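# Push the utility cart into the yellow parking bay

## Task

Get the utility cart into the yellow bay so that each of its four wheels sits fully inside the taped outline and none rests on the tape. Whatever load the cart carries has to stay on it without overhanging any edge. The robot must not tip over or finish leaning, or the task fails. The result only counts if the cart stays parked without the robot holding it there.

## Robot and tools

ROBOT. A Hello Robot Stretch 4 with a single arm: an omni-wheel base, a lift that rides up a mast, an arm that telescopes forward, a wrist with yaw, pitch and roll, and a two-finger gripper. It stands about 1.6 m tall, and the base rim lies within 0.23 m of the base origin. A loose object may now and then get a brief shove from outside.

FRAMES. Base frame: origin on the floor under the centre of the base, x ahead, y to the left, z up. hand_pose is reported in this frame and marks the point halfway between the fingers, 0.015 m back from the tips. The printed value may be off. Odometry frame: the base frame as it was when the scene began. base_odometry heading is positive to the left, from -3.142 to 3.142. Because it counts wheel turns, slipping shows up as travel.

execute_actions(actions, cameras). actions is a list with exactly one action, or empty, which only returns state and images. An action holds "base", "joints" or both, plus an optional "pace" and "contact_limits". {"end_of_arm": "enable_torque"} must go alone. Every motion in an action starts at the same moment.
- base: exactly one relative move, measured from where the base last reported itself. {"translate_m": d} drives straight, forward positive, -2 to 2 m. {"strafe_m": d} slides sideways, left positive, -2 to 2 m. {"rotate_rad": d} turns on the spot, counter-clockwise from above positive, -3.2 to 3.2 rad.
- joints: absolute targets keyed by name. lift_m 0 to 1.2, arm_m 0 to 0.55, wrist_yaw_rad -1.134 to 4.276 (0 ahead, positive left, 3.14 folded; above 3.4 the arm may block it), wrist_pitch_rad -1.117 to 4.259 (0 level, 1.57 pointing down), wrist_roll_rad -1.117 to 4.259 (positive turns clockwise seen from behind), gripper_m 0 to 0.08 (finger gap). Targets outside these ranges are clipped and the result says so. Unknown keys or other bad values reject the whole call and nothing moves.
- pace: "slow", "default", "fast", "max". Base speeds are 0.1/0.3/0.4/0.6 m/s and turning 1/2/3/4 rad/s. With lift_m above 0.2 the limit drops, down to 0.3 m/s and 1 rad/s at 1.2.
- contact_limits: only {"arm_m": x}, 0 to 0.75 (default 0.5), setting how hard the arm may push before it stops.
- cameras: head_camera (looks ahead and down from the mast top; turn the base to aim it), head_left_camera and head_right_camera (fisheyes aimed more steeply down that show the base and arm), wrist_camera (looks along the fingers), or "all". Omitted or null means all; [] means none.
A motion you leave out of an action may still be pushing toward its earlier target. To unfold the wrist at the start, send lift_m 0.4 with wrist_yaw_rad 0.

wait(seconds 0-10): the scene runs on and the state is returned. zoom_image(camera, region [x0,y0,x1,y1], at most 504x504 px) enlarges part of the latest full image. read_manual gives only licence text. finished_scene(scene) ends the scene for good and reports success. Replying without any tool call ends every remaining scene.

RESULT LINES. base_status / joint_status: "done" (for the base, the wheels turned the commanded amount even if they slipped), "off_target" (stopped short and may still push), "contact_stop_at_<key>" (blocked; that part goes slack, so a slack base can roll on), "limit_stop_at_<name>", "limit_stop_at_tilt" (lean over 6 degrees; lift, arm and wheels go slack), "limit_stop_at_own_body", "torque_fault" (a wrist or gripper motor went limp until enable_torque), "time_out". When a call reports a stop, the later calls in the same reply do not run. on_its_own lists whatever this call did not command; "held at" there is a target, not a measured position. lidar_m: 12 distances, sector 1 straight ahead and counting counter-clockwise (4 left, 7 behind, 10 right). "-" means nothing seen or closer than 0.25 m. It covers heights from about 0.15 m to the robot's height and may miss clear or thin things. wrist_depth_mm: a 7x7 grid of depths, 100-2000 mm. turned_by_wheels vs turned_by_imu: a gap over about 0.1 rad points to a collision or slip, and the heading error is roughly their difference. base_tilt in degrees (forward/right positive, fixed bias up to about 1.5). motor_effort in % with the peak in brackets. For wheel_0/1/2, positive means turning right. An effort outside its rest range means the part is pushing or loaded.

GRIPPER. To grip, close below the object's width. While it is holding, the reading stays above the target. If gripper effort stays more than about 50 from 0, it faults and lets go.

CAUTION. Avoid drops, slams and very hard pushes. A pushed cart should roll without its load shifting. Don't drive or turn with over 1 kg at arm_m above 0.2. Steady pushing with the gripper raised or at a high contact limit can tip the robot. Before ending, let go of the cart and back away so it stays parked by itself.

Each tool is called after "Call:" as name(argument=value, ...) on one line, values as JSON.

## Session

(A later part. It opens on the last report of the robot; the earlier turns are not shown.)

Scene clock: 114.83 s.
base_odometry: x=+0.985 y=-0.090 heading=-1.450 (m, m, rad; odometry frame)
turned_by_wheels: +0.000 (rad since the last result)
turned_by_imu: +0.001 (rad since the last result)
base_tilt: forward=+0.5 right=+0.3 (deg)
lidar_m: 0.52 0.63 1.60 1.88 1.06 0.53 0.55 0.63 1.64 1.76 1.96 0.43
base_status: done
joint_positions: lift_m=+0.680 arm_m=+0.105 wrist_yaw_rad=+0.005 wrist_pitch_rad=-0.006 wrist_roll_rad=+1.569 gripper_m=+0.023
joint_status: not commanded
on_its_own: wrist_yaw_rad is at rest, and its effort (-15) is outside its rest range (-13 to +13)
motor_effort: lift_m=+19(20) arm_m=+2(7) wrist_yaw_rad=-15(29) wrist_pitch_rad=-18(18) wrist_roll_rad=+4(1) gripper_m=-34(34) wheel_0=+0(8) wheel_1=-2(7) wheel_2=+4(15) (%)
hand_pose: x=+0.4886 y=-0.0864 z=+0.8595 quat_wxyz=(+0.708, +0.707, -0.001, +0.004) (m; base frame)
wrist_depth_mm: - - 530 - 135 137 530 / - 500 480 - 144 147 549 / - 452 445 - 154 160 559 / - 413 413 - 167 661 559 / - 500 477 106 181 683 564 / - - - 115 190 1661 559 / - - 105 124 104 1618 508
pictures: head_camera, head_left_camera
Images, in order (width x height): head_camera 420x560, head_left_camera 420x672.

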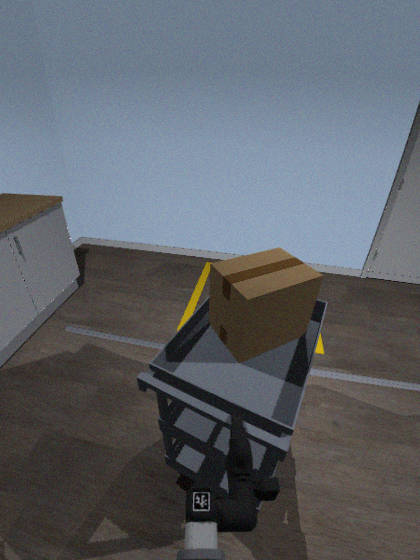

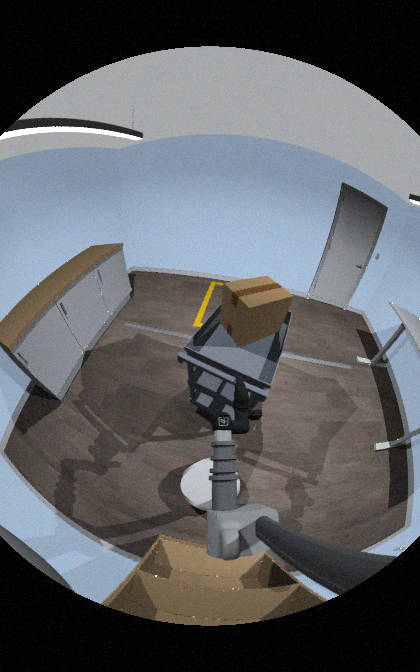

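Call:
execute_actions(actions=[{"base":{"rotate_rad":-0.22},"pace":"slow"}], cameras=["head_left_camera","head_camera"])

Scene clock: 120.33 s.
base_odometry: x=+0.985 y=-0.090 heading=-1.670 (m, m, rad; odometry frame)
turned_by_wheels: -0.220 (rad since the last result)
turned_by_imu: -0.217 (rad since the last result)
base_tilt: forward=+0.6 right=+0.3 (deg)
lidar_m: 0.47 0.51 1.66 1.58 1.26 0.57 0.53 0.58 1.25 1.76 1.79 0.47
base_status: done
joint_positions: lift_m=+0.680 arm_m=+0.105 wrist_yaw_rad=+0.000 wrist_pitch_rad=-0.007 wrist_roll_rad=+1.568 gripper_m=+0.023
joint_status: not commanded
motor_effort: lift_m=+19(19) arm_m=+2(2) wrist_yaw_rad=-1(39) wrist_pitch_rad=-17(17) wrist_roll_rad=+5(5) gripper_m=-33(34) wheel_0=+4(15) wheel_1=+2(3) wheel_2=-3(12) (%)
hand_pose: x=+0.4881 y=-0.0875 z=+0.8596 quat_wxyz=(+0.708, +0.706, -0.002, +0.002) (m; base frame)
wrist_depth_mm: - - - 114 124 180 181 / - - - 117 175 182 496 / - - - 119 179 699 549 / - - 530 121 182 707 569 / - 469 452 122 186 715 564 / - 399 399 125 187 723 574 / - 455 105 127 104 699 580
pictures: head_camera, head_left_camera
Images, in order (width x height): head_camera 420x560, head_left_camera 420x672.

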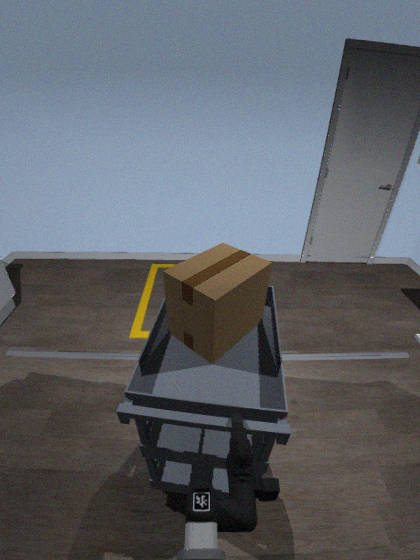

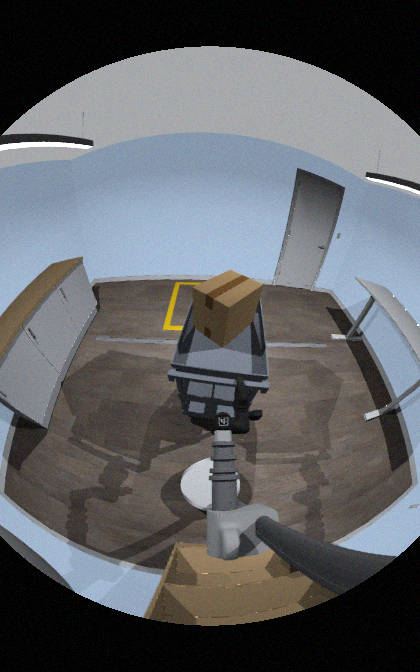

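Call:
execute_actions(actions=[{"joints":{"gripper_m":0.055}}], cameras=[])

Call:
execute_actions(actions=[{"joints":{"arm_m":0.0},"pace":"fast"}], cameras=[])

Call:
execute_actions(actions=[{"joints":{"lift_m":0.97,"wrist_pitch_rad":1.57},"pace":"fast"}], cameras=[])

Call:
execute_actions(actions=[{"base":{"translate_m":0.28}}])

Scene clock: 128.03 s.
base_odometry: x=+0.985 y=-0.090 heading=-1.670 (m, m, rad; odometry frame)
turned_by_wheels: +0.000 (rad since the last result)
turned_by_imu: -0.002 (rad since the last result)
base_tilt: forward=+0.5 right=+0.3 (deg)
lidar_m: 0.46 0.51 1.65 1.58 1.23 0.56 0.53 0.56 1.24 1.75 1.81 0.47
base_status: not commanded
joint_positions: lift_m=+0.680 arm_m=+0.105 wrist_yaw_rad=+0.000 wrist_pitch_rad=-0.009 wrist_roll_rad=+1.570 gripper_m=+0.055
joint_status: all done
motor_effort: lift_m=+20(20) arm_m=+2(2) wrist_yaw_rad=-1(1) wrist_pitch_rad=-12(17) wrist_roll_rad=+1(5) gripper_m=+2(35) wheel_0=+1(4) wheel_1=+1(2) wheel_2=-1(3) (%)
hand_pose: x=+0.4881 y=-0.0875 z=+0.8600 quat_wxyz=(+0.707, +0.707, -0.003, +0.003) (m; base frame)
wrist_depth_mm: - - - 112 118 177 178 / - - - 114 173 179 500 / - - - 116 176 668 559 / - - 525 118 179 668 564 / - 469 455 120 182 683 569 / - 399 399 122 185 691 574 / - 110 129 124 147 - 549
pictures: none
No camera images: the call's "cameras" was empty. Leave "cameras" out to get every camera's image.

Scene clock: 129.17 s.
base_odometry: x=+0.985 y=-0.090 heading=-1.670 (m, m, rad; odometry frame)
turned_by_wheels: +0.000 (rad since the last result)
turned_by_imu: +0.000 (rad since the last result)
base_tilt: forward=+0.6 right=+0.3 (deg)
lidar_m: 0.45 0.50 1.64 1.57 1.24 0.59 0.55 0.59 1.25 1.76 1.82 0.47
base_status: not commanded
joint_positions: lift_m=+0.680 arm_m=+0.001 wrist_yaw_rad=+0.000 wrist_pitch_rad=-0.009 wrist_roll_rad=+1.570 gripper_m=+0.055
joint_status: all done
motor_effort: lift_m=+20(20) arm_m=-8(7) wrist_yaw_rad=-1(1) wrist_pitch_rad=-9(12) wrist_roll_rad=+0(1) gripper_m=+2(2) wheel_0=+1(1) wheel_1=+1(1) wheel_2=-1(2) (%)
hand_pose: x=+0.3849 y=-0.0875 z=+0.8601 quat_wxyz=(+0.707, +0.707, -0.003, +0.003) (m; base frame)
wrist_depth_mm: - - - - - 1756 1229 / - - - 214 276 1499 283 / - - - 276 279 750 549 / - - 634 282 283 820 569 / - - 549 228 289 831 569 / - - 492 231 290 798 574 / - 110 129 297 147 - 549
pictures: none
No camera images: the call's "cameras" was empty. Leave "cameras" out to get every camera's image.

Scene clock: 130.97 s.
base_odometry: x=+0.985 y=-0.090 heading=-1.670 (m, m, rad; odometry frame)
turned_by_wheels: +0.000 (rad since the last result)
turned_by_imu: -0.001 (rad since the last result)
base_tilt: forward=+0.5 right=+0.3 (deg)
lidar_m: 0.46 0.50 1.63 1.58 1.27 0.57 0.53 0.59 1.26 1.76 1.82 0.47
base_status: not commanded
joint_positions: lift_m=+0.970 arm_m=+0.001 wrist_yaw_rad=+0.000 wrist_pitch_rad=+1.570 wrist_roll_rad=+1.570 gripper_m=+0.055
joint_status: all done
motor_effort: lift_m=+21(23) arm_m=-7(7) wrist_yaw_rad=-1(0) wrist_pitch_rad=+1(9) wrist_roll_rad=+2(1) gripper_m=+1(1) wheel_0=+1(1) wheel_1=+1(1) wheel_2=-1(1) (%)
hand_pose: x=+0.1723 y=-0.0874 z=+0.9353 quat_wxyz=(+0.500, +0.500, +0.500, -0.500) (m; base frame)
wrist_depth_mm: 1118 1098 1098 1098 1098 1098 1060 / 1098 1078 1098 1078 1098 1118 1025 / 1098 1078 1098 1098 1078 1098 1025 / 603 931 1060 1098 878 1098 1008 / 609 946 1098 878 904 1118 1008 / 609 960 1118 1098 878 1118 1060 / 615 110 129 1118 147 - 1118
pictures: none
No camera images: the call's "cameras" was empty. Leave "cameras" out to get every camera's image.

Scene clock: 133.37 s.
base_odometry: x=+0.958 y=-0.369 heading=-1.670 (m, m, rad; odometry frame)
turned_by_wheels: +0.000 (rad since the last result)
turned_by_imu: -0.001 (rad since the last result)
base_tilt: forward=+0.5 right=+0.4 (deg)
lidar_m: 0.25 0.25 0.34 1.55 1.64 0.87 0.83 0.88 1.64 1.73 0.25 0.25
base_status: done
joint_positions: lift_m=+0.970 arm_m=+0.001 wrist_yaw_rad=+0.000 wrist_pitch_rad=+1.570 wrist_roll_rad=+1.570 gripper_m=+0.055
joint_status: not commanded
motor_effort: lift_m=+22(21) arm_m=-7(7) wrist_yaw_rad=-1(0) wrist_pitch_rad=+0(0) wrist_roll_rad=+0(0) gripper_m=+1(1) wheel_0=+0(4) wheel_1=+1(4) wheel_2=+1(7) (%)
hand_pose: x=+0.1723 y=-0.0874 z=+0.9353 quat_wxyz=(+0.500, +0.500, +0.500, -0.500) (m; base frame)
wrist_depth_mm: 1078 1078 1078 1118 1098 1078 1098 / 289 276 248 1118 1098 1098 1098 / 290 293 281 1078 1118 1098 1078 / 290 293 287 878 878 1078 1118 / 290 291 264 878 878 1098 1118 / 291 291 223 891 878 1138 1118 / 291 110 130 1098 147 - 1098
pictures: head_camera, head_left_camera, head_right_camera, wrist_camera
Images, in order (width x height): head_camera 420x560, head_left_camera 420x672, head_right_camera 420x672, wrist_camera 616x392.

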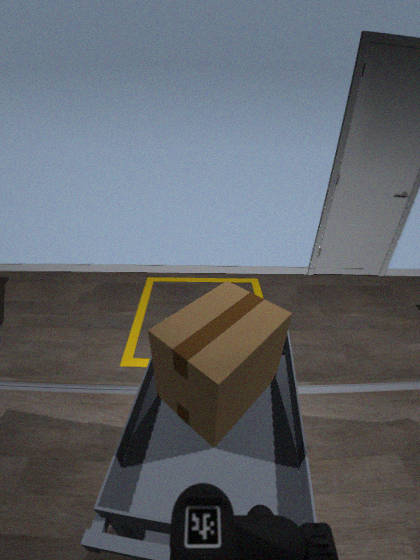

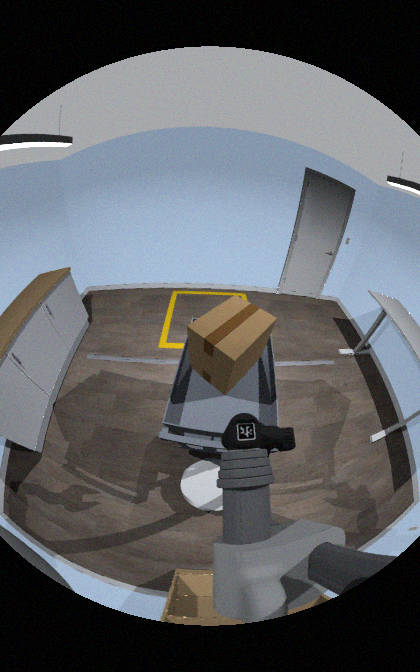

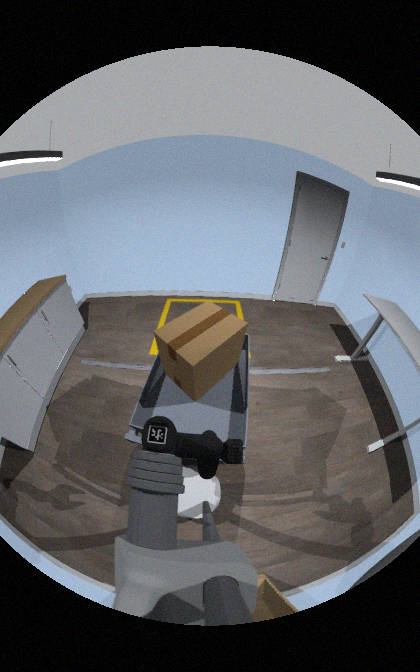

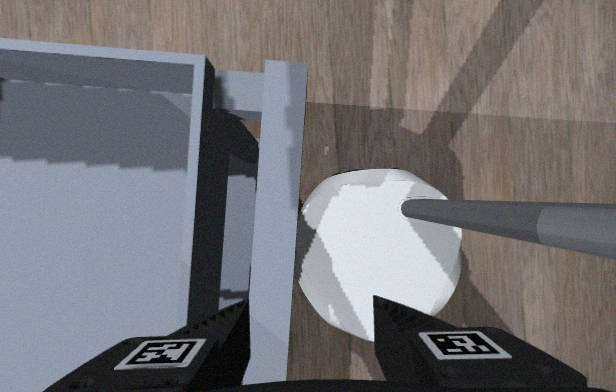

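Call:
execute_actions(actions=[{"base":{"translate_m":0.025},"joints":{"lift_m":0.93}}], cameras=["wrist_camera"])

Scene clock: 137.23 s.
base_odometry: x=+0.955 y=-0.394 heading=-1.670 (m, m, rad; odometry frame)
turned_by_wheels: +0.000 (rad since the last result)
turned_by_imu: -0.001 (rad since the last result)
base_tilt: forward=+0.5 right=+0.3 (deg)
lidar_m: 0.25 0.25 0.27 1.56 1.63 0.91 0.86 0.91 1.67 1.73 0.25 0.25
base_status: done
joint_positions: lift_m=+0.930 arm_m=+0.001 wrist_yaw_rad=+0.000 wrist_pitch_rad=+1.570 wrist_roll_rad=+1.570 gripper_m=+0.055
joint_status: all done
motor_effort: lift_m=+16(23) arm_m=-7(7) wrist_yaw_rad=+0(1) wrist_pitch_rad=+0(0) wrist_roll_rad=+0(0) gripper_m=+1(1) wheel_0=-1(3) wheel_1=+0(4) wheel_2=+2(7) (%)
hand_pose: x=+0.1723 y=-0.0874 z=+0.8958 quat_wxyz=(+0.500, +0.500, +0.500, -0.500) (m; base frame)
wrist_depth_mm: 198 200 1060 1078 1042 1060 1060 / 251 254 225 184 1060 1060 1078 / 252 253 252 185 1060 1060 1078 / 252 252 252 184 842 1060 1060 / 250 252 253 184 842 1042 1078 / 252 253 192 184 842 1060 1078 / 252 110 129 184 148 - 1078
pictures: wrist_camera
Images, in order (width x height): wrist_camera 616x392.

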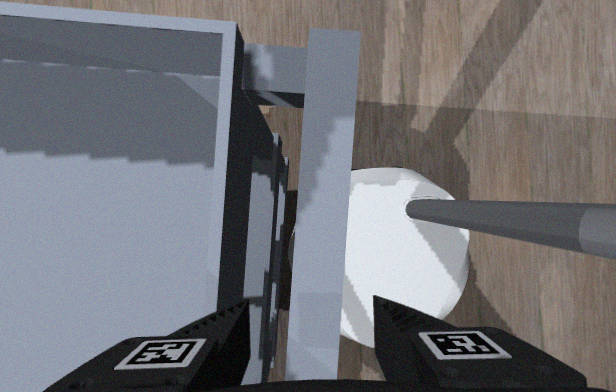

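Call:
execute_actions(actions=[{"joints":{"lift_m":0.888,"gripper_m":0.045}}], cameras=[])

Call:
execute_actions(actions=[{"joints":{"gripper_m":0.021}}], cameras=["wrist_camera"])

Call:
execute_actions(actions=[{"base":{"translate_m":0.1},"joints":{"wrist_pitch_rad":1.63},"pace":"slow"}])

Scene clock: 143.17 s.
base_odometry: x=+0.955 y=-0.394 heading=-1.670 (m, m, rad; odometry frame)
turned_by_wheels: +0.000 (rad since the last result)
turned_by_imu: -0.001 (rad since the last result)
base_tilt: forward=+0.6 right=+0.2 (deg)
lidar_m: 0.25 0.25 0.28 1.56 1.64 0.89 0.84 0.89 1.68 1.72 0.25 0.25
base_status: not commanded
joint_positions: lift_m=+0.888 arm_m=+0.001 wrist_yaw_rad=+0.000 wrist_pitch_rad=+1.570 wrist_roll_rad=+1.570 gripper_m=+0.045
joint_status: all done
motor_effort: lift_m=+16(16) arm_m=-7(7) wrist_yaw_rad=-1(1) wrist_pitch_rad=+0(0) wrist_roll_rad=+1(1) gripper_m=-2(2) wheel_0=-1(1) wheel_1=+0(0) wheel_2=+2(2) (%)
hand_pose: x=+0.1723 y=-0.0874 z=+0.8538 quat_wxyz=(+0.500, +0.500, +0.500, -0.500) (m; base frame)
wrist_depth_mm: 194 186 166 167 1042 1025 1025 / 211 209 166 142 1008 1042 1042 / 210 211 193 142 1025 1025 1008 / 210 211 204 142 798 1025 1008 / 210 211 183 142 809 788 1025 / 209 211 159 142 798 1025 1008 / 209 112 108 142 123 - 1008
pictures: none
No camera images: the call's "cameras" was empty. Leave "cameras" out to get every camera's image.

Scene clock: 144.13 s.
base_odometry: x=+0.955 y=-0.394 heading=-1.670 (m, m, rad; odometry frame)
turned_by_wheels: +0.000 (rad since the last result)
turned_by_imu: +0.000 (rad since the last result)
base_tilt: forward=+0.5 right=+0.4 (deg)
lidar_m: 0.25 0.25 0.26 1.55 1.62 0.87 0.85 0.89 1.68 1.72 0.25 0.25
base_status: not commanded
joint_positions: lift_m=+0.888 arm_m=+0.001 wrist_yaw_rad=-0.004 wrist_pitch_rad=+1.574 wrist_roll_rad=+1.572 gripper_m=+0.025
joint_status: gripper_m off_target (ended at +0.025, target +0.021)
motor_effort: lift_m=+16(16) arm_m=-6(7) wrist_yaw_rad=+9(9) wrist_pitch_rad=-12(14) wrist_roll_rad=-5(6) gripper_m=-33(34) wheel_0=-1(1) wheel_1=+0(0) wheel_2=+0(3) (%)
hand_pose: x=+0.1711 y=-0.0874 z=+0.8538 quat_wxyz=(+0.498, +0.500, +0.500, -0.502) (m; base frame)
wrist_depth_mm: 191 182 166 142 1008 1025 1042 / 208 210 174 142 1042 1025 1042 / 208 209 179 142 1025 1042 1025 / 209 210 186 141 809 1025 1025 / 209 211 194 142 788 809 1008 / 209 211 171 142 798 1025 1025 / 208 210 105 141 104 1025 1025
pictures: wrist_camera
Images, in order (width x height): wrist_camera 616x392.

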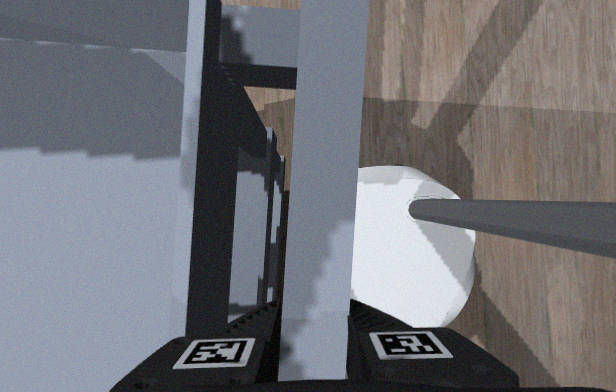

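Scene clock: 146.43 s.
base_odometry: x=+0.945 y=-0.493 heading=-1.671 (m, m, rad; odometry frame)
turned_by_wheels: -0.001 (rad since the last result)
turned_by_imu: -0.002 (rad since the last result)
base_tilt: forward=+0.5 right=+0.3 (deg)
lidar_m: 0.25 0.25 0.28 1.56 1.82 1.34 0.96 1.01 1.79 1.74 0.25 0.25
base_status: done
joint_positions: lift_m=+0.888 arm_m=+0.001 wrist_yaw_rad=-0.007 wrist_pitch_rad=+1.635 wrist_roll_rad=+1.574 gripper_m=+0.026
joint_status: all done
on_its_own: wrist_yaw_rad is at rest, and its effort (+19) is outside its rest range (-13 to +13)
motor_effort: lift_m=+19(19) arm_m=-5(6) wrist_yaw_rad=+19(19) wrist_pitch_rad=-16(47) wrist_roll_rad=-9(10) gripper_m=-38(37) wheel_0=-1(6) wheel_1=+2(5) wheel_2=-8(11) (%)
hand_pose: x=+0.1575 y=-0.0873 z=+0.8540 quat_wxyz=(+0.481, +0.486, +0.513, -0.518) (m; base frame)
wrist_depth_mm: 196 186 166 145 1042 1060 1078 / 201 205 170 143 1025 1060 1078 / 201 205 208 144 1042 1060 1060 / 201 205 195 142 809 1042 1098 / 201 205 208 143 809 1060 699 / 201 205 176 142 820 1060 1118 / 201 204 105 142 104 1060 1098
pictures: head_camera, head_left_camera, head_right_camera, wrist_camera
Images, in order (width x height): head_camera 420x560, head_left_camera 420x672, head_right_camera 420x672, wrist_camera 616x392.

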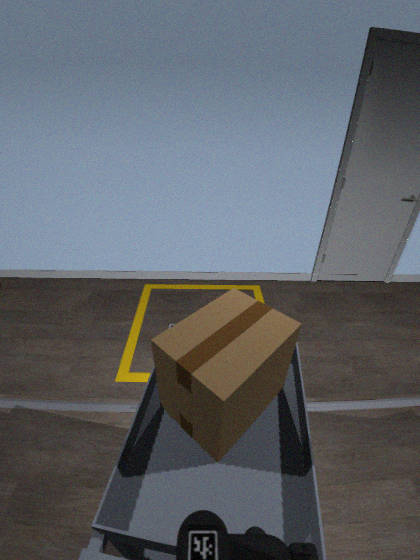

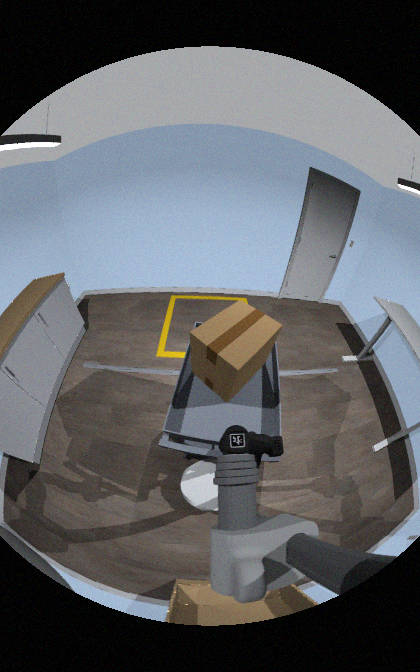

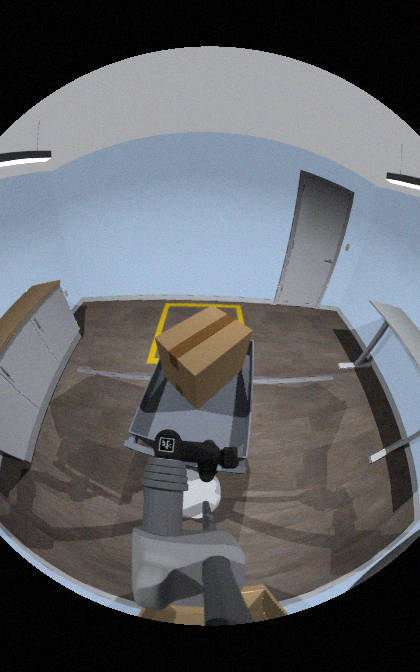

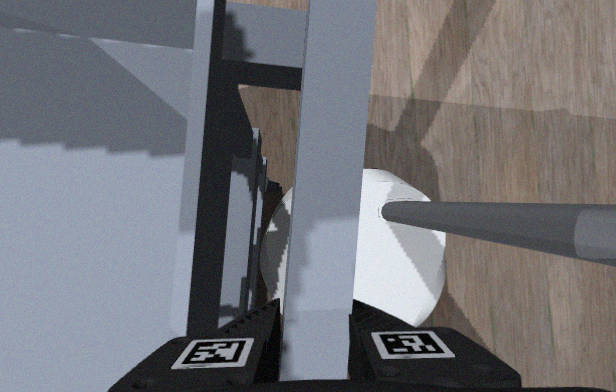

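Call:
execute_actions(actions=[{"base":{"translate_m":0.45},"joints":{"wrist_pitch_rad":1.6,"gripper_m":0.045}}])

Scene clock: 152.27 s.
torque_fault: wrist_pitch_rad switched itself off since the last result.
base_odometry: x=+0.900 y=-0.940 heading=-1.670 (m, m, rad; odometry frame)
turned_by_wheels: +0.000 (rad since the last result)
turned_by_imu: +0.003 (rad since the last result)
base_tilt: forward=+0.5 right=+0.3 (deg)
lidar_m: 0.25 0.25 1.66 1.57 1.63 1.79 1.41 1.48 1.81 0.26 0.25 0.25
base_status: done
joint_positions: lift_m=+0.888 arm_m=+0.000 wrist_yaw_rad=-0.001 wrist_pitch_rad=+1.728 wrist_roll_rad=+1.570 gripper_m=+0.045
joint_status: wrist_pitch_rad torque_fault (moved +0.094 of -0.035); the others done
on_its_own: wrist_pitch_rad is off since a torque_fault, until you send "end_of_arm": "enable_torque" (your +1.600 is given up)
motor_effort: lift_m=+17(19) arm_m=+3(5) wrist_yaw_rad=+1(60) wrist_pitch_rad=-1(100) wrist_roll_rad=-2(14) gripper_m=-2(36) wheel_0=+10(18) wheel_1=+0(9) wheel_2=-6(26) (%)
hand_pose: x=+0.1370 y=-0.0874 z=+0.8563 quat_wxyz=(+0.459, +0.459, +0.538, -0.538) (m; base frame)
wrist_depth_mm: 191 198 206 211 1060 154 1205 / 191 198 205 1025 164 1098 1182 / 191 198 206 1025 150 1138 1160 / 192 198 204 809 148 1098 1182 / 191 199 204 788 148 1078 274 / 192 198 160 146 147 1118 1160 / 191 112 108 144 123 - 1182
pictures: head_camera, head_left_camera, head_right_camera, wrist_camera
Images, in order (width x height): head_camera 420x560, head_left_camera 420x672, head_right_camera 420x672, wrist_camera 616x392.

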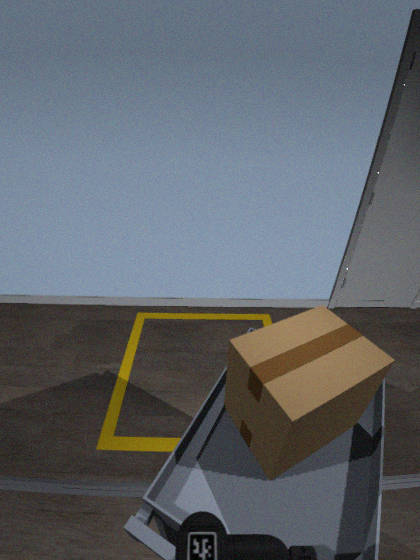

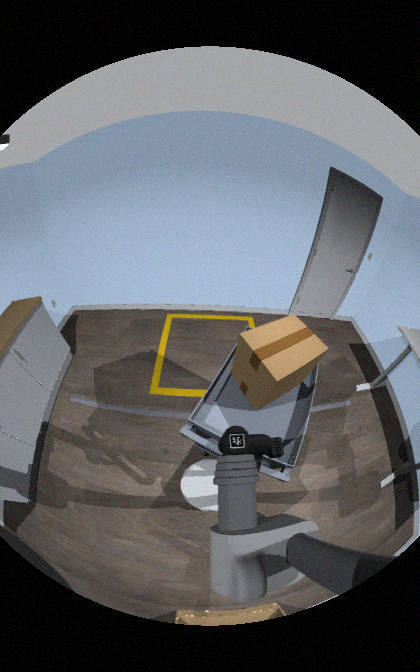

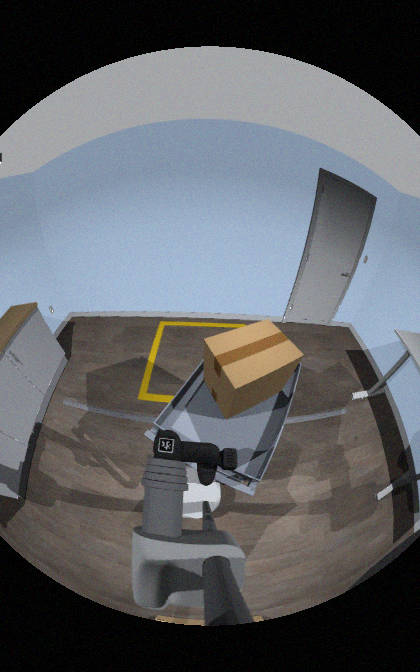

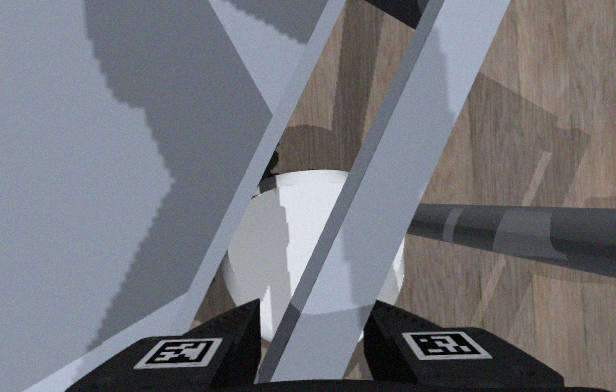

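Call:
execute_actions(actions=[{"end_of_arm":"enable_torque"}], cameras=[])

Call:
execute_actions(actions=[{"joints":{"lift_m":0.95}}], cameras=[])

Call:
execute_actions(actions=[{"base":{"translate_m":-0.35},"pace":"fast"}], cameras=[])

Call:
execute_actions(actions=[{"base":{"strafe_m":-0.6},"pace":"fast","joints":{"lift_m":0.5,"wrist_yaw_rad":3.07,"wrist_pitch_rad":0,"wrist_roll_rad":0}}], cameras=["head_left_camera","head_camera"])

Scene clock: 157.90 s.
base_odometry: x=+0.900 y=-0.940 heading=-1.670 (m, m, rad; odometry frame)
turned_by_wheels: +0.000 (rad since the last result)
turned_by_imu: -0.001 (rad since the last result)
base_tilt: forward=+0.5 right=+0.3 (deg)
lidar_m: 0.25 0.25 1.66 1.59 1.63 1.81 1.38 1.49 1.82 0.25 0.25 0.25
base_status: not commanded
joint_positions: lift_m=+0.888 arm_m=+0.000 wrist_yaw_rad=-0.001 wrist_pitch_rad=+1.728 wrist_roll_rad=+1.570 gripper_m=+0.045
joint_status: not commanded
end_of_arm: enable_torque: each motor that was off is on again
on_its_own: wrist_pitch_rad is held at +1.728, not at your +1.600, since a torque_fault
motor_effort: lift_m=+17(17) arm_m=+3(3) wrist_yaw_rad=+1(1) wrist_pitch_rad=-2(1) wrist_roll_rad=-2(2) gripper_m=-2(2) wheel_0=+10(10) wheel_1=+0(0) wheel_2=-6(6) (%)
hand_pose: x=+0.1370 y=-0.0874 z=+0.8563 quat_wxyz=(+0.459, +0.459, +0.538, -0.538) (m; base frame)
wrist_depth_mm: 191 198 206 213 1042 155 1182 / 191 198 206 1025 164 1118 1160 / 191 198 206 1025 151 1138 1182 / 191 198 204 809 148 1118 1160 / 191 198 204 809 148 1098 276 / 191 199 160 145 147 1138 1160 / 191 112 108 144 123 - 1160
pictures: none
No camera images: the call's "cameras" was empty. Leave "cameras" out to get every camera's image.

Scene clock: 159.10 s.
base_odometry: x=+0.900 y=-0.940 heading=-1.670 (m, m, rad; odometry frame)
turned_by_wheels: +0.000 (rad since the last result)
turned_by_imu: +0.000 (rad since the last result)
base_tilt: forward=+0.6 right=+0.4 (deg)
lidar_m: 0.25 0.25 1.64 1.58 1.65 1.78 1.40 1.50 1.79 0.25 0.25 0.25
base_status: not commanded
joint_positions: lift_m=+0.950 arm_m=+0.000 wrist_yaw_rad=+0.000 wrist_pitch_rad=+1.728 wrist_roll_rad=+1.570 gripper_m=+0.045
joint_status: all done
on_its_own: wrist_pitch_rad is held at +1.728, not at your +1.600, since a torque_fault
motor_effort: lift_m=+22(28) arm_m=+3(3) wrist_yaw_rad=+0(1) wrist_pitch_rad=-1(1) wrist_roll_rad=-3(2) gripper_m=-2(3) wheel_0=+10(10) wheel_1=+0(0) wheel_2=-6(6) (%)
hand_pose: x=+0.1371 y=-0.0874 z=+0.9179 quat_wxyz=(+0.459, +0.459, +0.538, -0.538) (m; base frame)
wrist_depth_mm: 248 257 265 273 229 1182 1255 / 246 256 266 1118 216 1182 1255 / 247 257 267 1078 214 1160 1255 / 248 257 265 878 603 1160 1205 / 248 257 266 208 904 1182 276 / 248 256 262 206 891 1182 1229 / 247 112 109 1078 123 - 1229
pictures: none
No camera images: the call's "cameras" was empty. Leave "cameras" out to get every camera's image.

Scene clock: 161.50 s.
base_odometry: x=+0.935 y=-0.592 heading=-1.670 (m, m, rad; odometry frame)
turned_by_wheels: +0.000 (rad since the last result)
turned_by_imu: +0.000 (rad since the last result)
base_tilt: forward=+0.5 right=+0.3 (deg)
lidar_m: 0.45 2.49 1.64 1.57 1.92 1.44 1.04 1.11 1.96 1.73 1.81 0.43
base_status: done
joint_positions: lift_m=+0.950 arm_m=+0.000 wrist_yaw_rad=+0.000 wrist_pitch_rad=+1.728 wrist_roll_rad=+1.570 gripper_m=+0.045
joint_status: not commanded
on_its_own: wrist_pitch_rad is held at +1.728, not at your +1.600, since a torque_fault
motor_effort: lift_m=+22(22) arm_m=+3(3) wrist_yaw_rad=-1(0) wrist_pitch_rad=-1(0) wrist_roll_rad=-2(2) gripper_m=-2(2) wheel_0=+1(9) wheel_1=+0(4) wheel_2=-1(11) (%)
hand_pose: x=+0.1371 y=-0.0874 z=+0.9180 quat_wxyz=(+0.459, +0.459, +0.538, -0.538) (m; base frame)
wrist_depth_mm: 976 1025 1060 1098 1160 1182 1229 / 976 1025 1078 1098 1138 1182 1229 / 591 1008 1060 1098 1160 1205 1255 / 820 1025 1025 878 1118 1182 1229 / 831 1008 1025 866 904 1182 277 / 976 1008 1025 866 904 1229 1255 / 976 112 109 1078 123 - 1229
pictures: none
No camera images: the call's "cameras" was empty. Leave "cameras" out to get every camera's image.

Scene clock: 164.43 s.
base_odometry: x=+0.338 y=-0.532 heading=-1.670 (m, m, rad; odometry frame)
turned_by_wheels: +0.000 (rad since the last result)
turned_by_imu: -0.002 (rad since the last result)
base_tilt: forward=+0.6 right=+0.3 (deg)
lidar_m: 0.73 0.51 0.52 2.17 1.96 1.10 1.06 1.43 1.97 1.13 1.19 1.65
base_status: done
joint_positions: lift_m=+0.500 arm_m=+0.000 wrist_yaw_rad=+3.070 wrist_pitch_rad=+0.003 wrist_roll_rad=+0.000 gripper_m=+0.045
joint_status: all done
motor_effort: lift_m=+17(19) arm_m=+3(3) wrist_yaw_rad=-1(4) wrist_pitch_rad=-10(16) wrist_roll_rad=-1(6) gripper_m=-2(2) wheel_0=-1(9) wheel_1=+0(10) wheel_2=-1(1) (%)
hand_pose: x=-0.0354 y=+0.1025 z=+0.6777 quat_wxyz=(+0.036, -0.002, +0.000, +0.999) (m; base frame)
wrist_depth_mm: 141 145 1499 1537 1576 1576 1618 / 108 144 1499 1464 1464 1576 1661 / 111 144 1160 1464 1499 1499 1661 / 124 145 1499 1499 1499 1430 1618 / 1397 1464 1464 1499 1499 1499 1661 / 1430 1464 1537 1464 1499 1397 1618 / 1430 112 109 1430 123 - 1537
pictures: head_camera, head_left_camera
Images, in order (width x height): head_camera 420x560, head_left_camera 420x672.

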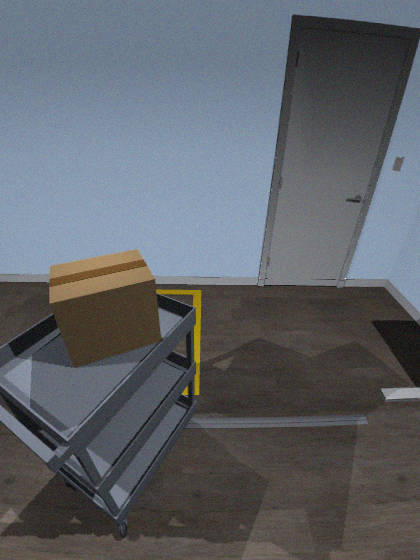

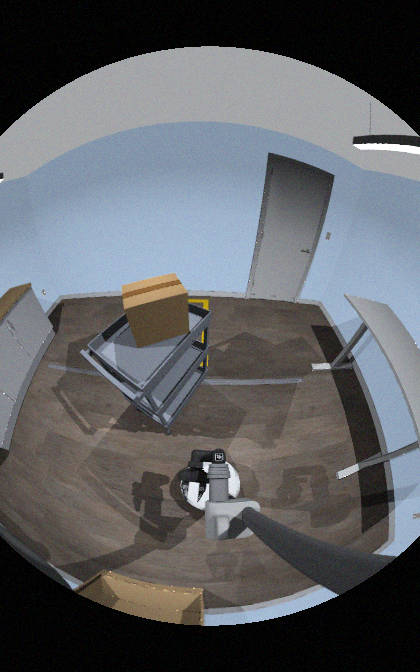

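Call:
execute_actions(actions=[{"base":{"strafe_m":-0.05},"pace":"fast","joints":{"lift_m":0.24}}], cameras=[])

Call:
execute_actions(actions=[{"base":{"translate_m":0.66},"pace":"fast"}], cameras=[])

Call:
execute_actions(actions=[{"base":{"rotate_rad":0.8},"pace":"fast"}], cameras=["head_left_camera","head_right_camera"])

Call:
execute_actions(actions=[{"base":{"translate_m":0.15},"pace":"slow"}], cameras=["head_left_camera","head_right_camera"])

Scene clock: 175.63 s.
base_odometry: x=+0.288 y=-0.527 heading=-1.670 (m, m, rad; odometry frame)
turned_by_wheels: +0.000 (rad since the last result)
turned_by_imu: -0.002 (rad since the last result)
base_tilt: forward=+0.5 right=+0.3 (deg)
lidar_m: 0.75 0.56 0.55 2.22 1.96 1.09 1.07 1.42 1.95 1.09 1.12 1.57
base_status: done
joint_positions: lift_m=+0.240 arm_m=+0.000 wrist_yaw_rad=+3.070 wrist_pitch_rad=+0.003 wrist_roll_rad=+0.000 gripper_m=+0.045
joint_status: all done
motor_effort: lift_m=+16(15) arm_m=+3(3) wrist_yaw_rad=-1(1) wrist_pitch_rad=-10(10) wrist_roll_rad=-1(1) gripper_m=-2(2) wheel_0=+0(8) wheel_1=-1(7) wheel_2=+0(3) (%)
hand_pose: x=-0.0354 y=+0.1024 z=+0.4177 quat_wxyz=(+0.036, -0.002, +0.000, +0.999) (m; base frame)
wrist_depth_mm: 142 145 1464 1336 1397 1336 1661 / 108 144 1537 1499 1499 1537 1618 / 111 145 304 1430 1499 1430 1661 / 124 145 1464 1499 1537 1464 1661 / 1397 1499 1537 1464 1537 1499 1661 / 1430 1430 1537 1255 1229 1281 1430 / 1182 112 108 1078 123 - 1042
pictures: none
No camera images: the call's "cameras" was empty. Leave "cameras" out to get every camera's image.

Scene clock: 178.57 s.
base_odometry: x=+0.223 y=-1.184 heading=-1.670 (m, m, rad; odometry frame)
turned_by_wheels: +0.000 (rad since the last result)
turned_by_imu: -0.001 (rad since the last result)
base_tilt: forward=+0.5 right=+0.2 (deg)
lidar_m: 1.74 0.25 0.25 0.25 0.29 1.78 1.73 2.12 1.14 1.09 1.15 1.80
base_status: done
joint_positions: lift_m=+0.240 arm_m=+0.000 wrist_yaw_rad=+3.070 wrist_pitch_rad=+0.003 wrist_roll_rad=+0.000 gripper_m=+0.045
joint_status: not commanded
motor_effort: lift_m=+16(16) arm_m=+3(3) wrist_yaw_rad=-2(0) wrist_pitch_rad=-9(11) wrist_roll_rad=-1(2) gripper_m=-2(2) wheel_0=-3(6) wheel_1=+2(5) wheel_2=+0(11) (%)
hand_pose: x=-0.0354 y=+0.1024 z=+0.4177 quat_wxyz=(+0.036, -0.002, +0.000, +0.999) (m; base frame)
wrist_depth_mm: 142 145 - - - - - / 108 144 - - - - - / 111 144 306 - - - 377 / 124 145 - - - - - / - - - - - - 1983 / 1756 1756 1576 1576 1499 1464 1308 / 1118 112 109 1118 123 - 946
pictures: none
No camera images: the call's "cameras" was empty. Leave "cameras" out to get every camera's image.

Scene clock: 179.90 s.
base_odometry: x=+0.222 y=-1.184 heading=-0.870 (m, m, rad; odometry frame)
turned_by_wheels: +0.800 (rad since the last result)
turned_by_imu: +0.790 (rad since the last result)
base_tilt: forward=+0.5 right=+0.3 (deg)
lidar_m: 0.25 0.25 0.25 0.45 1.72 2.03 1.26 1.09 1.09 1.97 1.73 0.25
base_status: done
joint_positions: lift_m=+0.240 arm_m=+0.000 wrist_yaw_rad=+3.070 wrist_pitch_rad=+0.003 wrist_roll_rad=+0.000 gripper_m=+0.045
joint_status: not commanded
motor_effort: lift_m=+16(17) arm_m=+3(3) wrist_yaw_rad=-1(1) wrist_pitch_rad=-10(10) wrist_roll_rad=-2(2) gripper_m=-2(2) wheel_0=+0(12) wheel_1=+3(4) wheel_2=-1(12) (%)
hand_pose: x=-0.0354 y=+0.1024 z=+0.4177 quat_wxyz=(+0.036, -0.002, +0.000, +0.999) (m; base frame)
wrist_depth_mm: 141 145 - - - 1863 1756 / 108 145 - - - 1863 1708 / 111 144 307 - - 1921 1708 / 124 145 - - - 1983 1756 / 1661 - - - - 1983 1756 / 1661 1661 1499 1537 1499 1430 1397 / 1182 112 109 1098 123 - 1042
pictures: head_left_camera, head_right_camera
Images, in order (width x height): head_left_camera 420x672, head_right_camera 420x672.

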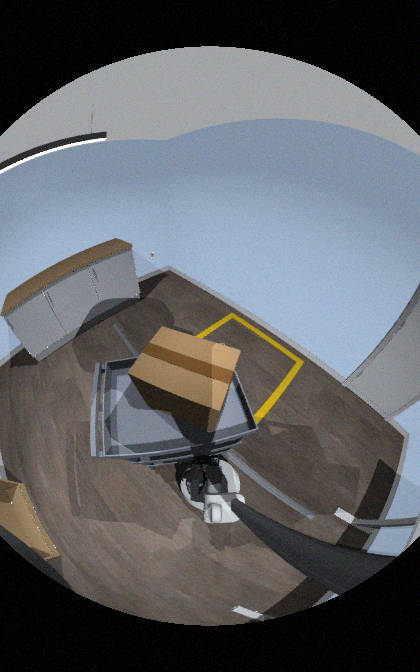

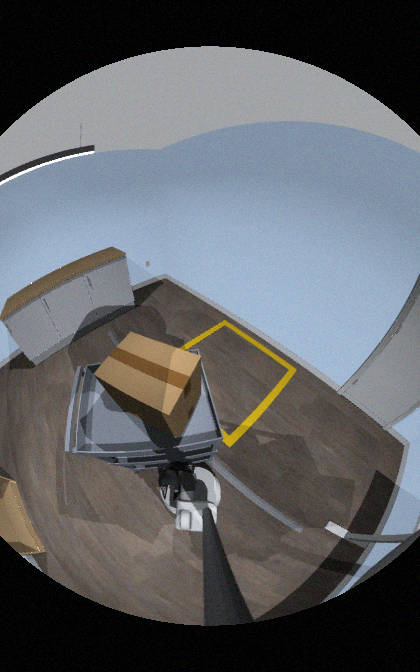

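Scene clock: 182.67 s.
base_odometry: x=+0.319 y=-1.299 heading=-0.870 (m, m, rad; odometry frame)
turned_by_wheels: +0.000 (rad since the last result)
turned_by_imu: +0.048 (rad since the last result)
base_tilt: forward=+0.5 right=+0.3 (deg)
lidar_m: 0.25 0.25 0.36 2.37 1.80 2.10 1.36 1.21 1.20 1.85 1.66 0.25
base_status: done
joint_positions: lift_m=+0.240 arm_m=+0.000 wrist_yaw_rad=+3.070 wrist_pitch_rad=+0.003 wrist_roll_rad=+0.000 gripper_m=+0.045
joint_status: not commanded
motor_effort: lift_m=+16(16) arm_m=+2(3) wrist_yaw_rad=-1(0) wrist_pitch_rad=-10(11) wrist_roll_rad=-1(2) gripper_m=-2(2) wheel_0=+0(26) wheel_1=+0(20) wheel_2=+0(35) (%)
hand_pose: x=-0.0354 y=+0.1024 z=+0.4177 quat_wxyz=(+0.036, -0.002, +0.000, +0.999) (m; base frame)
wrist_depth_mm: 141 145 - - - - 1756 / 108 144 - - - - 1808 / 111 144 306 - - - 1756 / 124 145 - - - - 1756 / 1756 - - - - - 1808 / 1756 1708 1661 1576 1499 1464 1430 / 1160 112 109 1098 122 - 1025
pictures: head_left_camera, head_right_camera
Images, in order (width x height): head_left_camera 420x672, head_right_camera 420x672.

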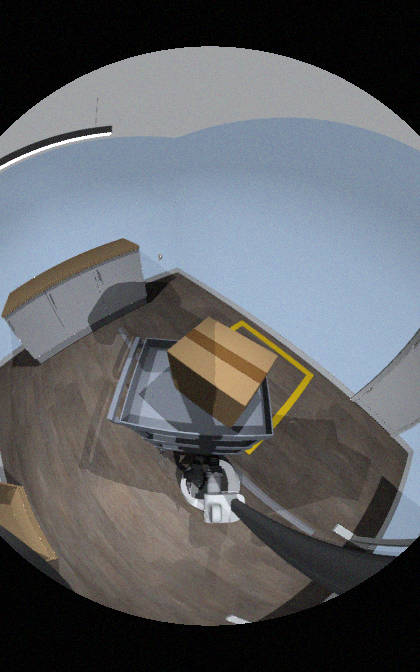

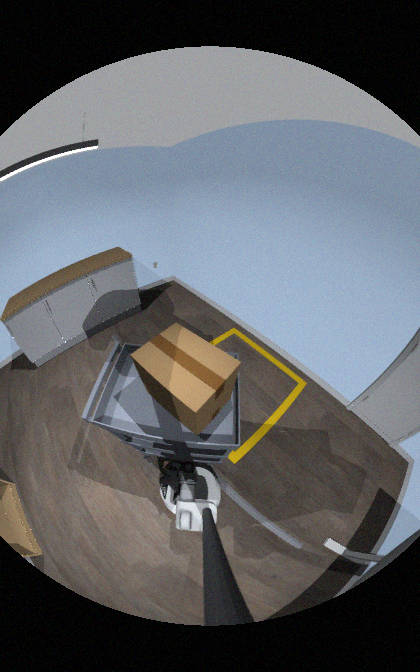

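Call:
execute_actions(actions=[{"base":{"translate_m":-0.4},"pace":"fast"}], cameras=["head_camera","head_right_camera"])

Call:
zoom_image(camera="head_camera", region=[60,330,360,560])

Scene clock: 187.47 s.
base_odometry: x=+0.061 y=-0.993 heading=-0.870 (m, m, rad; odometry frame)
turned_by_wheels: +0.000 (rad since the last result)
turned_by_imu: -0.001 (rad since the last result)
base_tilt: forward=+0.5 right=+0.3 (deg)
lidar_m: 0.62 0.67 2.41 1.73 1.57 1.84 1.01 0.87 0.91 1.10 1.91 0.65
base_status: done
joint_positions: lift_m=+0.240 arm_m=+0.000 wrist_yaw_rad=+3.070 wrist_pitch_rad=+0.003 wrist_roll_rad=+0.000 gripper_m=+0.045
joint_status: not commanded
motor_effort: lift_m=+16(16) arm_m=+3(2) wrist_yaw_rad=-1(1) wrist_pitch_rad=-9(9) wrist_roll_rad=+0(2) gripper_m=-2(2) wheel_0=+1(6) wheel_1=+0(7) wheel_2=-1(10) (%)
hand_pose: x=-0.0354 y=+0.1024 z=+0.4177 quat_wxyz=(+0.036, -0.002, +0.000, +0.999) (m; base frame)
wrist_depth_mm: 141 144 - - - 1756 1537 / 108 145 - - - 1756 1576 / 111 144 306 - - 1756 1576 / 124 145 - - - 1808 1618 / 1499 1756 - - - 1808 1576 / 1499 1537 1661 1576 1430 1499 1430 / 1160 112 109 1078 123 - 1025
pictures: head_camera, head_right_camera
Images, in order (width x height): head_camera 420x560, head_right_camera 420x672.

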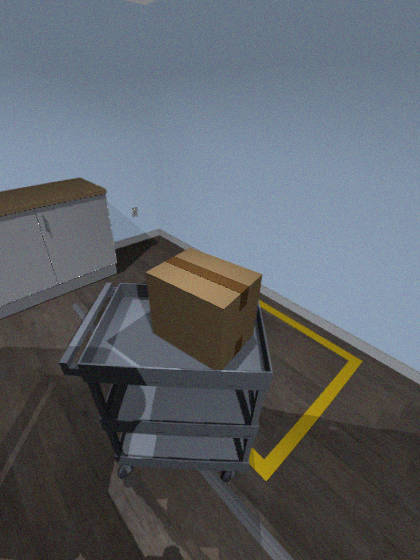

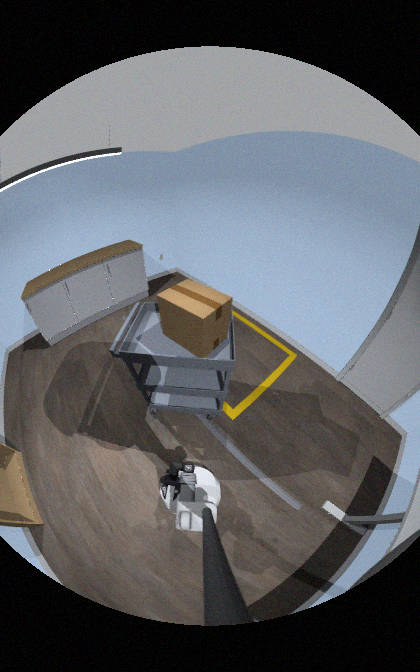

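Region (60, 330, 360, 560) of head_camera's 420x560 image, scaled by 1.680, with more detail than that image has; it fills the top 386 rows of this view, and the rest is white.

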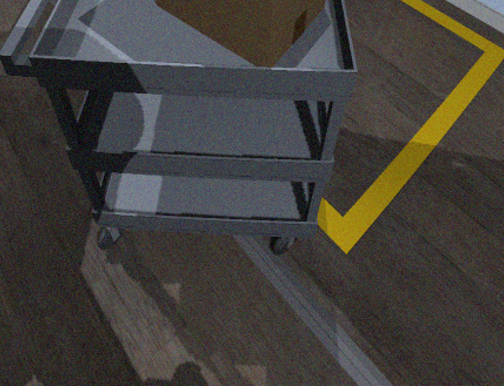

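Call:
execute_actions(actions=[{"base":{"rotate_rad":-0.85},"pace":"fast"}], cameras=[])

Call:
execute_actions(actions=[{"base":{"translate_m":-0.2},"pace":"fast"}], cameras=[])

Call:
execute_actions(actions=[{"base":{"strafe_m":0.78},"pace":"fast"}], cameras=["head_left_camera","head_right_camera"])

Call:
execute_actions(actions=[{"base":{"translate_m":0.2},"pace":"slow"}], cameras=["head_left_camera","head_right_camera","head_camera"])

Scene clock: 200.13 s.
base_odometry: x=+0.061 y=-0.993 heading=-1.720 (m, m, rad; odometry frame)
turned_by_wheels: -0.850 (rad since the last result)
turned_by_imu: -0.842 (rad since the last result)
base_tilt: forward=+0.5 right=+0.3 (deg)
lidar_m: 1.92 0.62 0.62 0.74 2.50 1.62 1.56 1.91 0.94 0.90 0.93 1.97
base_status: done
joint_positions: lift_m=+0.240 arm_m=+0.000 wrist_yaw_rad=+3.070 wrist_pitch_rad=+0.003 wrist_roll_rad=+0.000 gripper_m=+0.045
joint_status: not commanded
motor_effort: lift_m=+17(16) arm_m=+2(3) wrist_yaw_rad=-1(1) wrist_pitch_rad=-10(11) wrist_roll_rad=-2(1) gripper_m=-2(1) wheel_0=-2(6) wheel_1=+0(6) wheel_2=+0(6) (%)
hand_pose: x=-0.0354 y=+0.1024 z=+0.4177 quat_wxyz=(+0.036, -0.002, +0.000, +0.999) (m; base frame)
wrist_depth_mm: 141 144 1983 - - - - / 108 144 1983 1983 1983 - - / 111 144 303 1983 1921 - - / 124 145 1983 1983 1983 - - / 1756 1863 1921 1983 1921 1921 - / 1808 1661 1618 1576 1464 1430 1397 / 1160 112 109 1098 123 - 1025
pictures: none
No camera images: the call's "cameras" was empty. Leave "cameras" out to get every camera's image.

Scene clock: 201.90 s.
base_odometry: x=+0.091 y=-0.795 heading=-1.720 (m, m, rad; odometry frame)
turned_by_wheels: +0.000 (rad since the last result)
turned_by_imu: +0.000 (rad since the last result)
base_tilt: forward=+0.5 right=+0.3 (deg)
lidar_m: 2.11 0.75 0.77 2.42 2.35 1.38 1.35 1.71 0.94 0.89 0.94 1.32
base_status: done
joint_positions: lift_m=+0.240 arm_m=+0.000 wrist_yaw_rad=+3.070 wrist_pitch_rad=+0.003 wrist_roll_rad=+0.000 gripper_m=+0.045
joint_status: not commanded
motor_effort: lift_m=+17(16) arm_m=+2(3) wrist_yaw_rad=-1(2) wrist_pitch_rad=-10(11) wrist_roll_rad=-2(1) gripper_m=-2(1) wheel_0=+2(6) wheel_1=+2(8) wheel_2=+0(12) (%)
hand_pose: x=-0.0354 y=+0.1024 z=+0.4177 quat_wxyz=(+0.036, -0.002, +0.000, +0.999) (m; base frame)
wrist_depth_mm: 142 145 1756 1756 1756 1921 1983 / 108 144 1756 1756 1808 1863 1921 / 111 144 304 1756 1756 1756 1921 / 124 145 1756 1756 1808 1808 1921 / 1661 1756 1808 1756 1756 1708 1921 / 1661 1708 1618 1499 1499 1464 1464 / 1138 112 109 1078 122 - 1025
pictures: none
No camera images: the call's "cameras" was empty. Leave "cameras" out to get every camera's image.

Scene clock: 205.07 s.
base_odometry: x=+0.862 y=-0.911 heading=-1.720 (m, m, rad; odometry frame)
turned_by_wheels: +0.000 (rad since the last result)
turned_by_imu: +0.000 (rad since the last result)
base_tilt: forward=+0.5 right=+0.3 (deg)
lidar_m: 0.29 0.40 1.72 1.63 1.70 1.72 1.33 1.41 1.76 1.68 1.76 0.46
base_status: done
joint_positions: lift_m=+0.240 arm_m=+0.000 wrist_yaw_rad=+3.070 wrist_pitch_rad=+0.003 wrist_roll_rad=+0.000 gripper_m=+0.045
joint_status: not commanded
motor_effort: lift_m=+17(17) arm_m=+3(2) wrist_yaw_rad=-1(1) wrist_pitch_rad=-10(10) wrist_roll_rad=-2(1) gripper_m=-1(1) wheel_0=+1(11) wheel_1=+1(10) wheel_2=+0(1) (%)
hand_pose: x=-0.0354 y=+0.1024 z=+0.4177 quat_wxyz=(+0.036, -0.002, +0.000, +0.999) (m; base frame)
wrist_depth_mm: 141 144 1808 1808 1863 1863 1863 / 108 144 1661 1708 1808 1921 1921 / 111 144 304 1661 1863 1863 1921 / 124 145 1708 1708 1863 1863 1921 / 1661 1708 1661 1708 1863 1808 1921 / 1708 1464 1464 1499 1499 1499 1366 / 1160 112 109 1078 123 - 1008
pictures: head_left_camera, head_right_camera
Images, in order (width x height): head_left_camera 420x672, head_right_camera 420x672.

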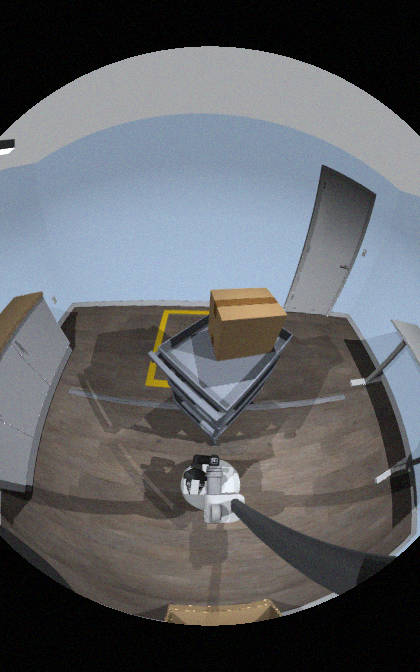

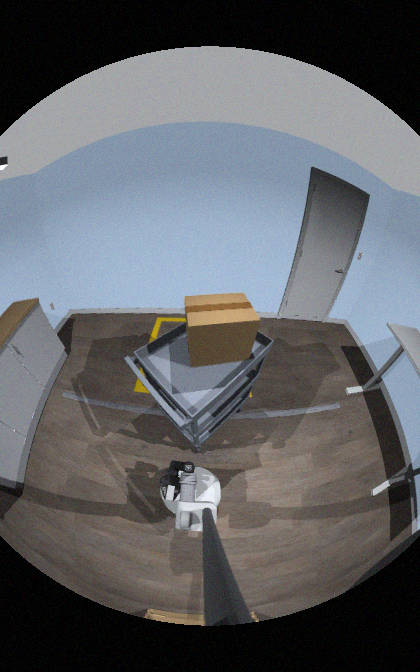

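Scene clock: 208.33 s.
base_odometry: x=+0.833 y=-1.108 heading=-1.720 (m, m, rad; odometry frame)
turned_by_wheels: -0.001 (rad since the last result)
turned_by_imu: -0.001 (rad since the last result)
base_tilt: forward=+0.5 right=+0.3 (deg)
lidar_m: 0.25 0.25 1.72 1.65 1.71 1.93 1.52 1.61 1.78 1.69 1.77 0.25
base_status: done
joint_positions: lift_m=+0.240 arm_m=+0.000 wrist_yaw_rad=+3.070 wrist_pitch_rad=+0.003 wrist_roll_rad=+0.000 gripper_m=+0.045
joint_status: not commanded
motor_effort: lift_m=+17(17) arm_m=+2(3) wrist_yaw_rad=-1(1) wrist_pitch_rad=-10(10) wrist_roll_rad=-2(1) gripper_m=-2(1) wheel_0=+2(6) wheel_1=+2(11) wheel_2=-10(23) (%)
hand_pose: x=-0.0354 y=+0.1024 z=+0.4177 quat_wxyz=(+0.036, -0.002, +0.000, +0.999) (m; base frame)
wrist_depth_mm: 141 144 1921 1983 - - - / 108 144 1863 1921 - - - / 111 144 304 1921 - - - / 124 145 1863 1921 - - - / 1863 1921 1921 1921 - - - / 1756 1618 1661 1576 1464 1430 1464 / 1182 111 108 1098 123 - 1025
pictures: head_camera, head_left_camera, head_right_camera
Images, in order (width x height): head_camera 420x560, head_left_camera 420x672, head_right_camera 420x672.

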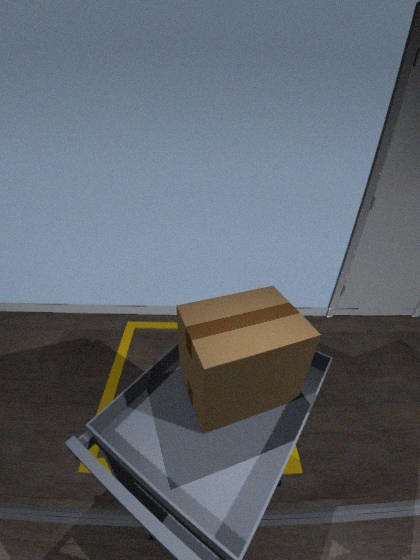

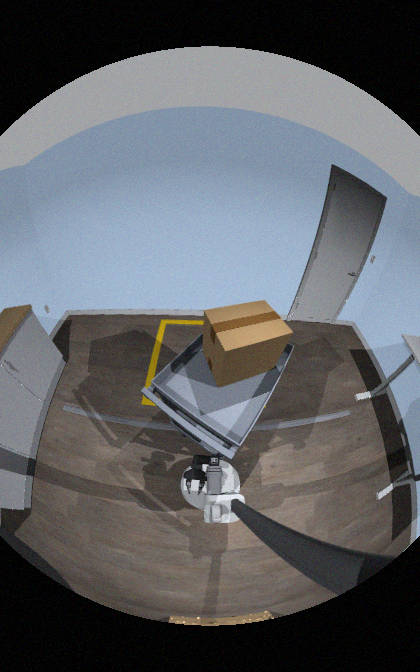

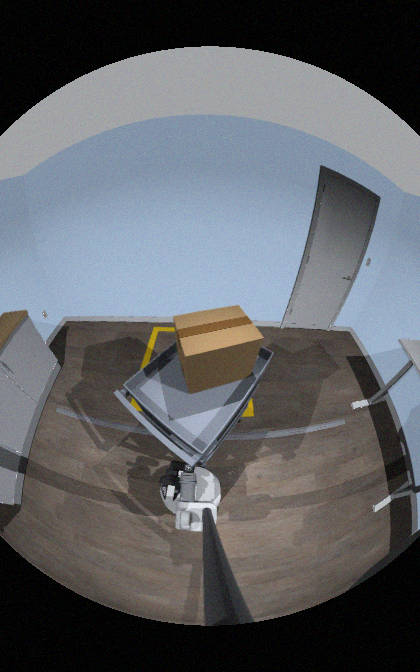

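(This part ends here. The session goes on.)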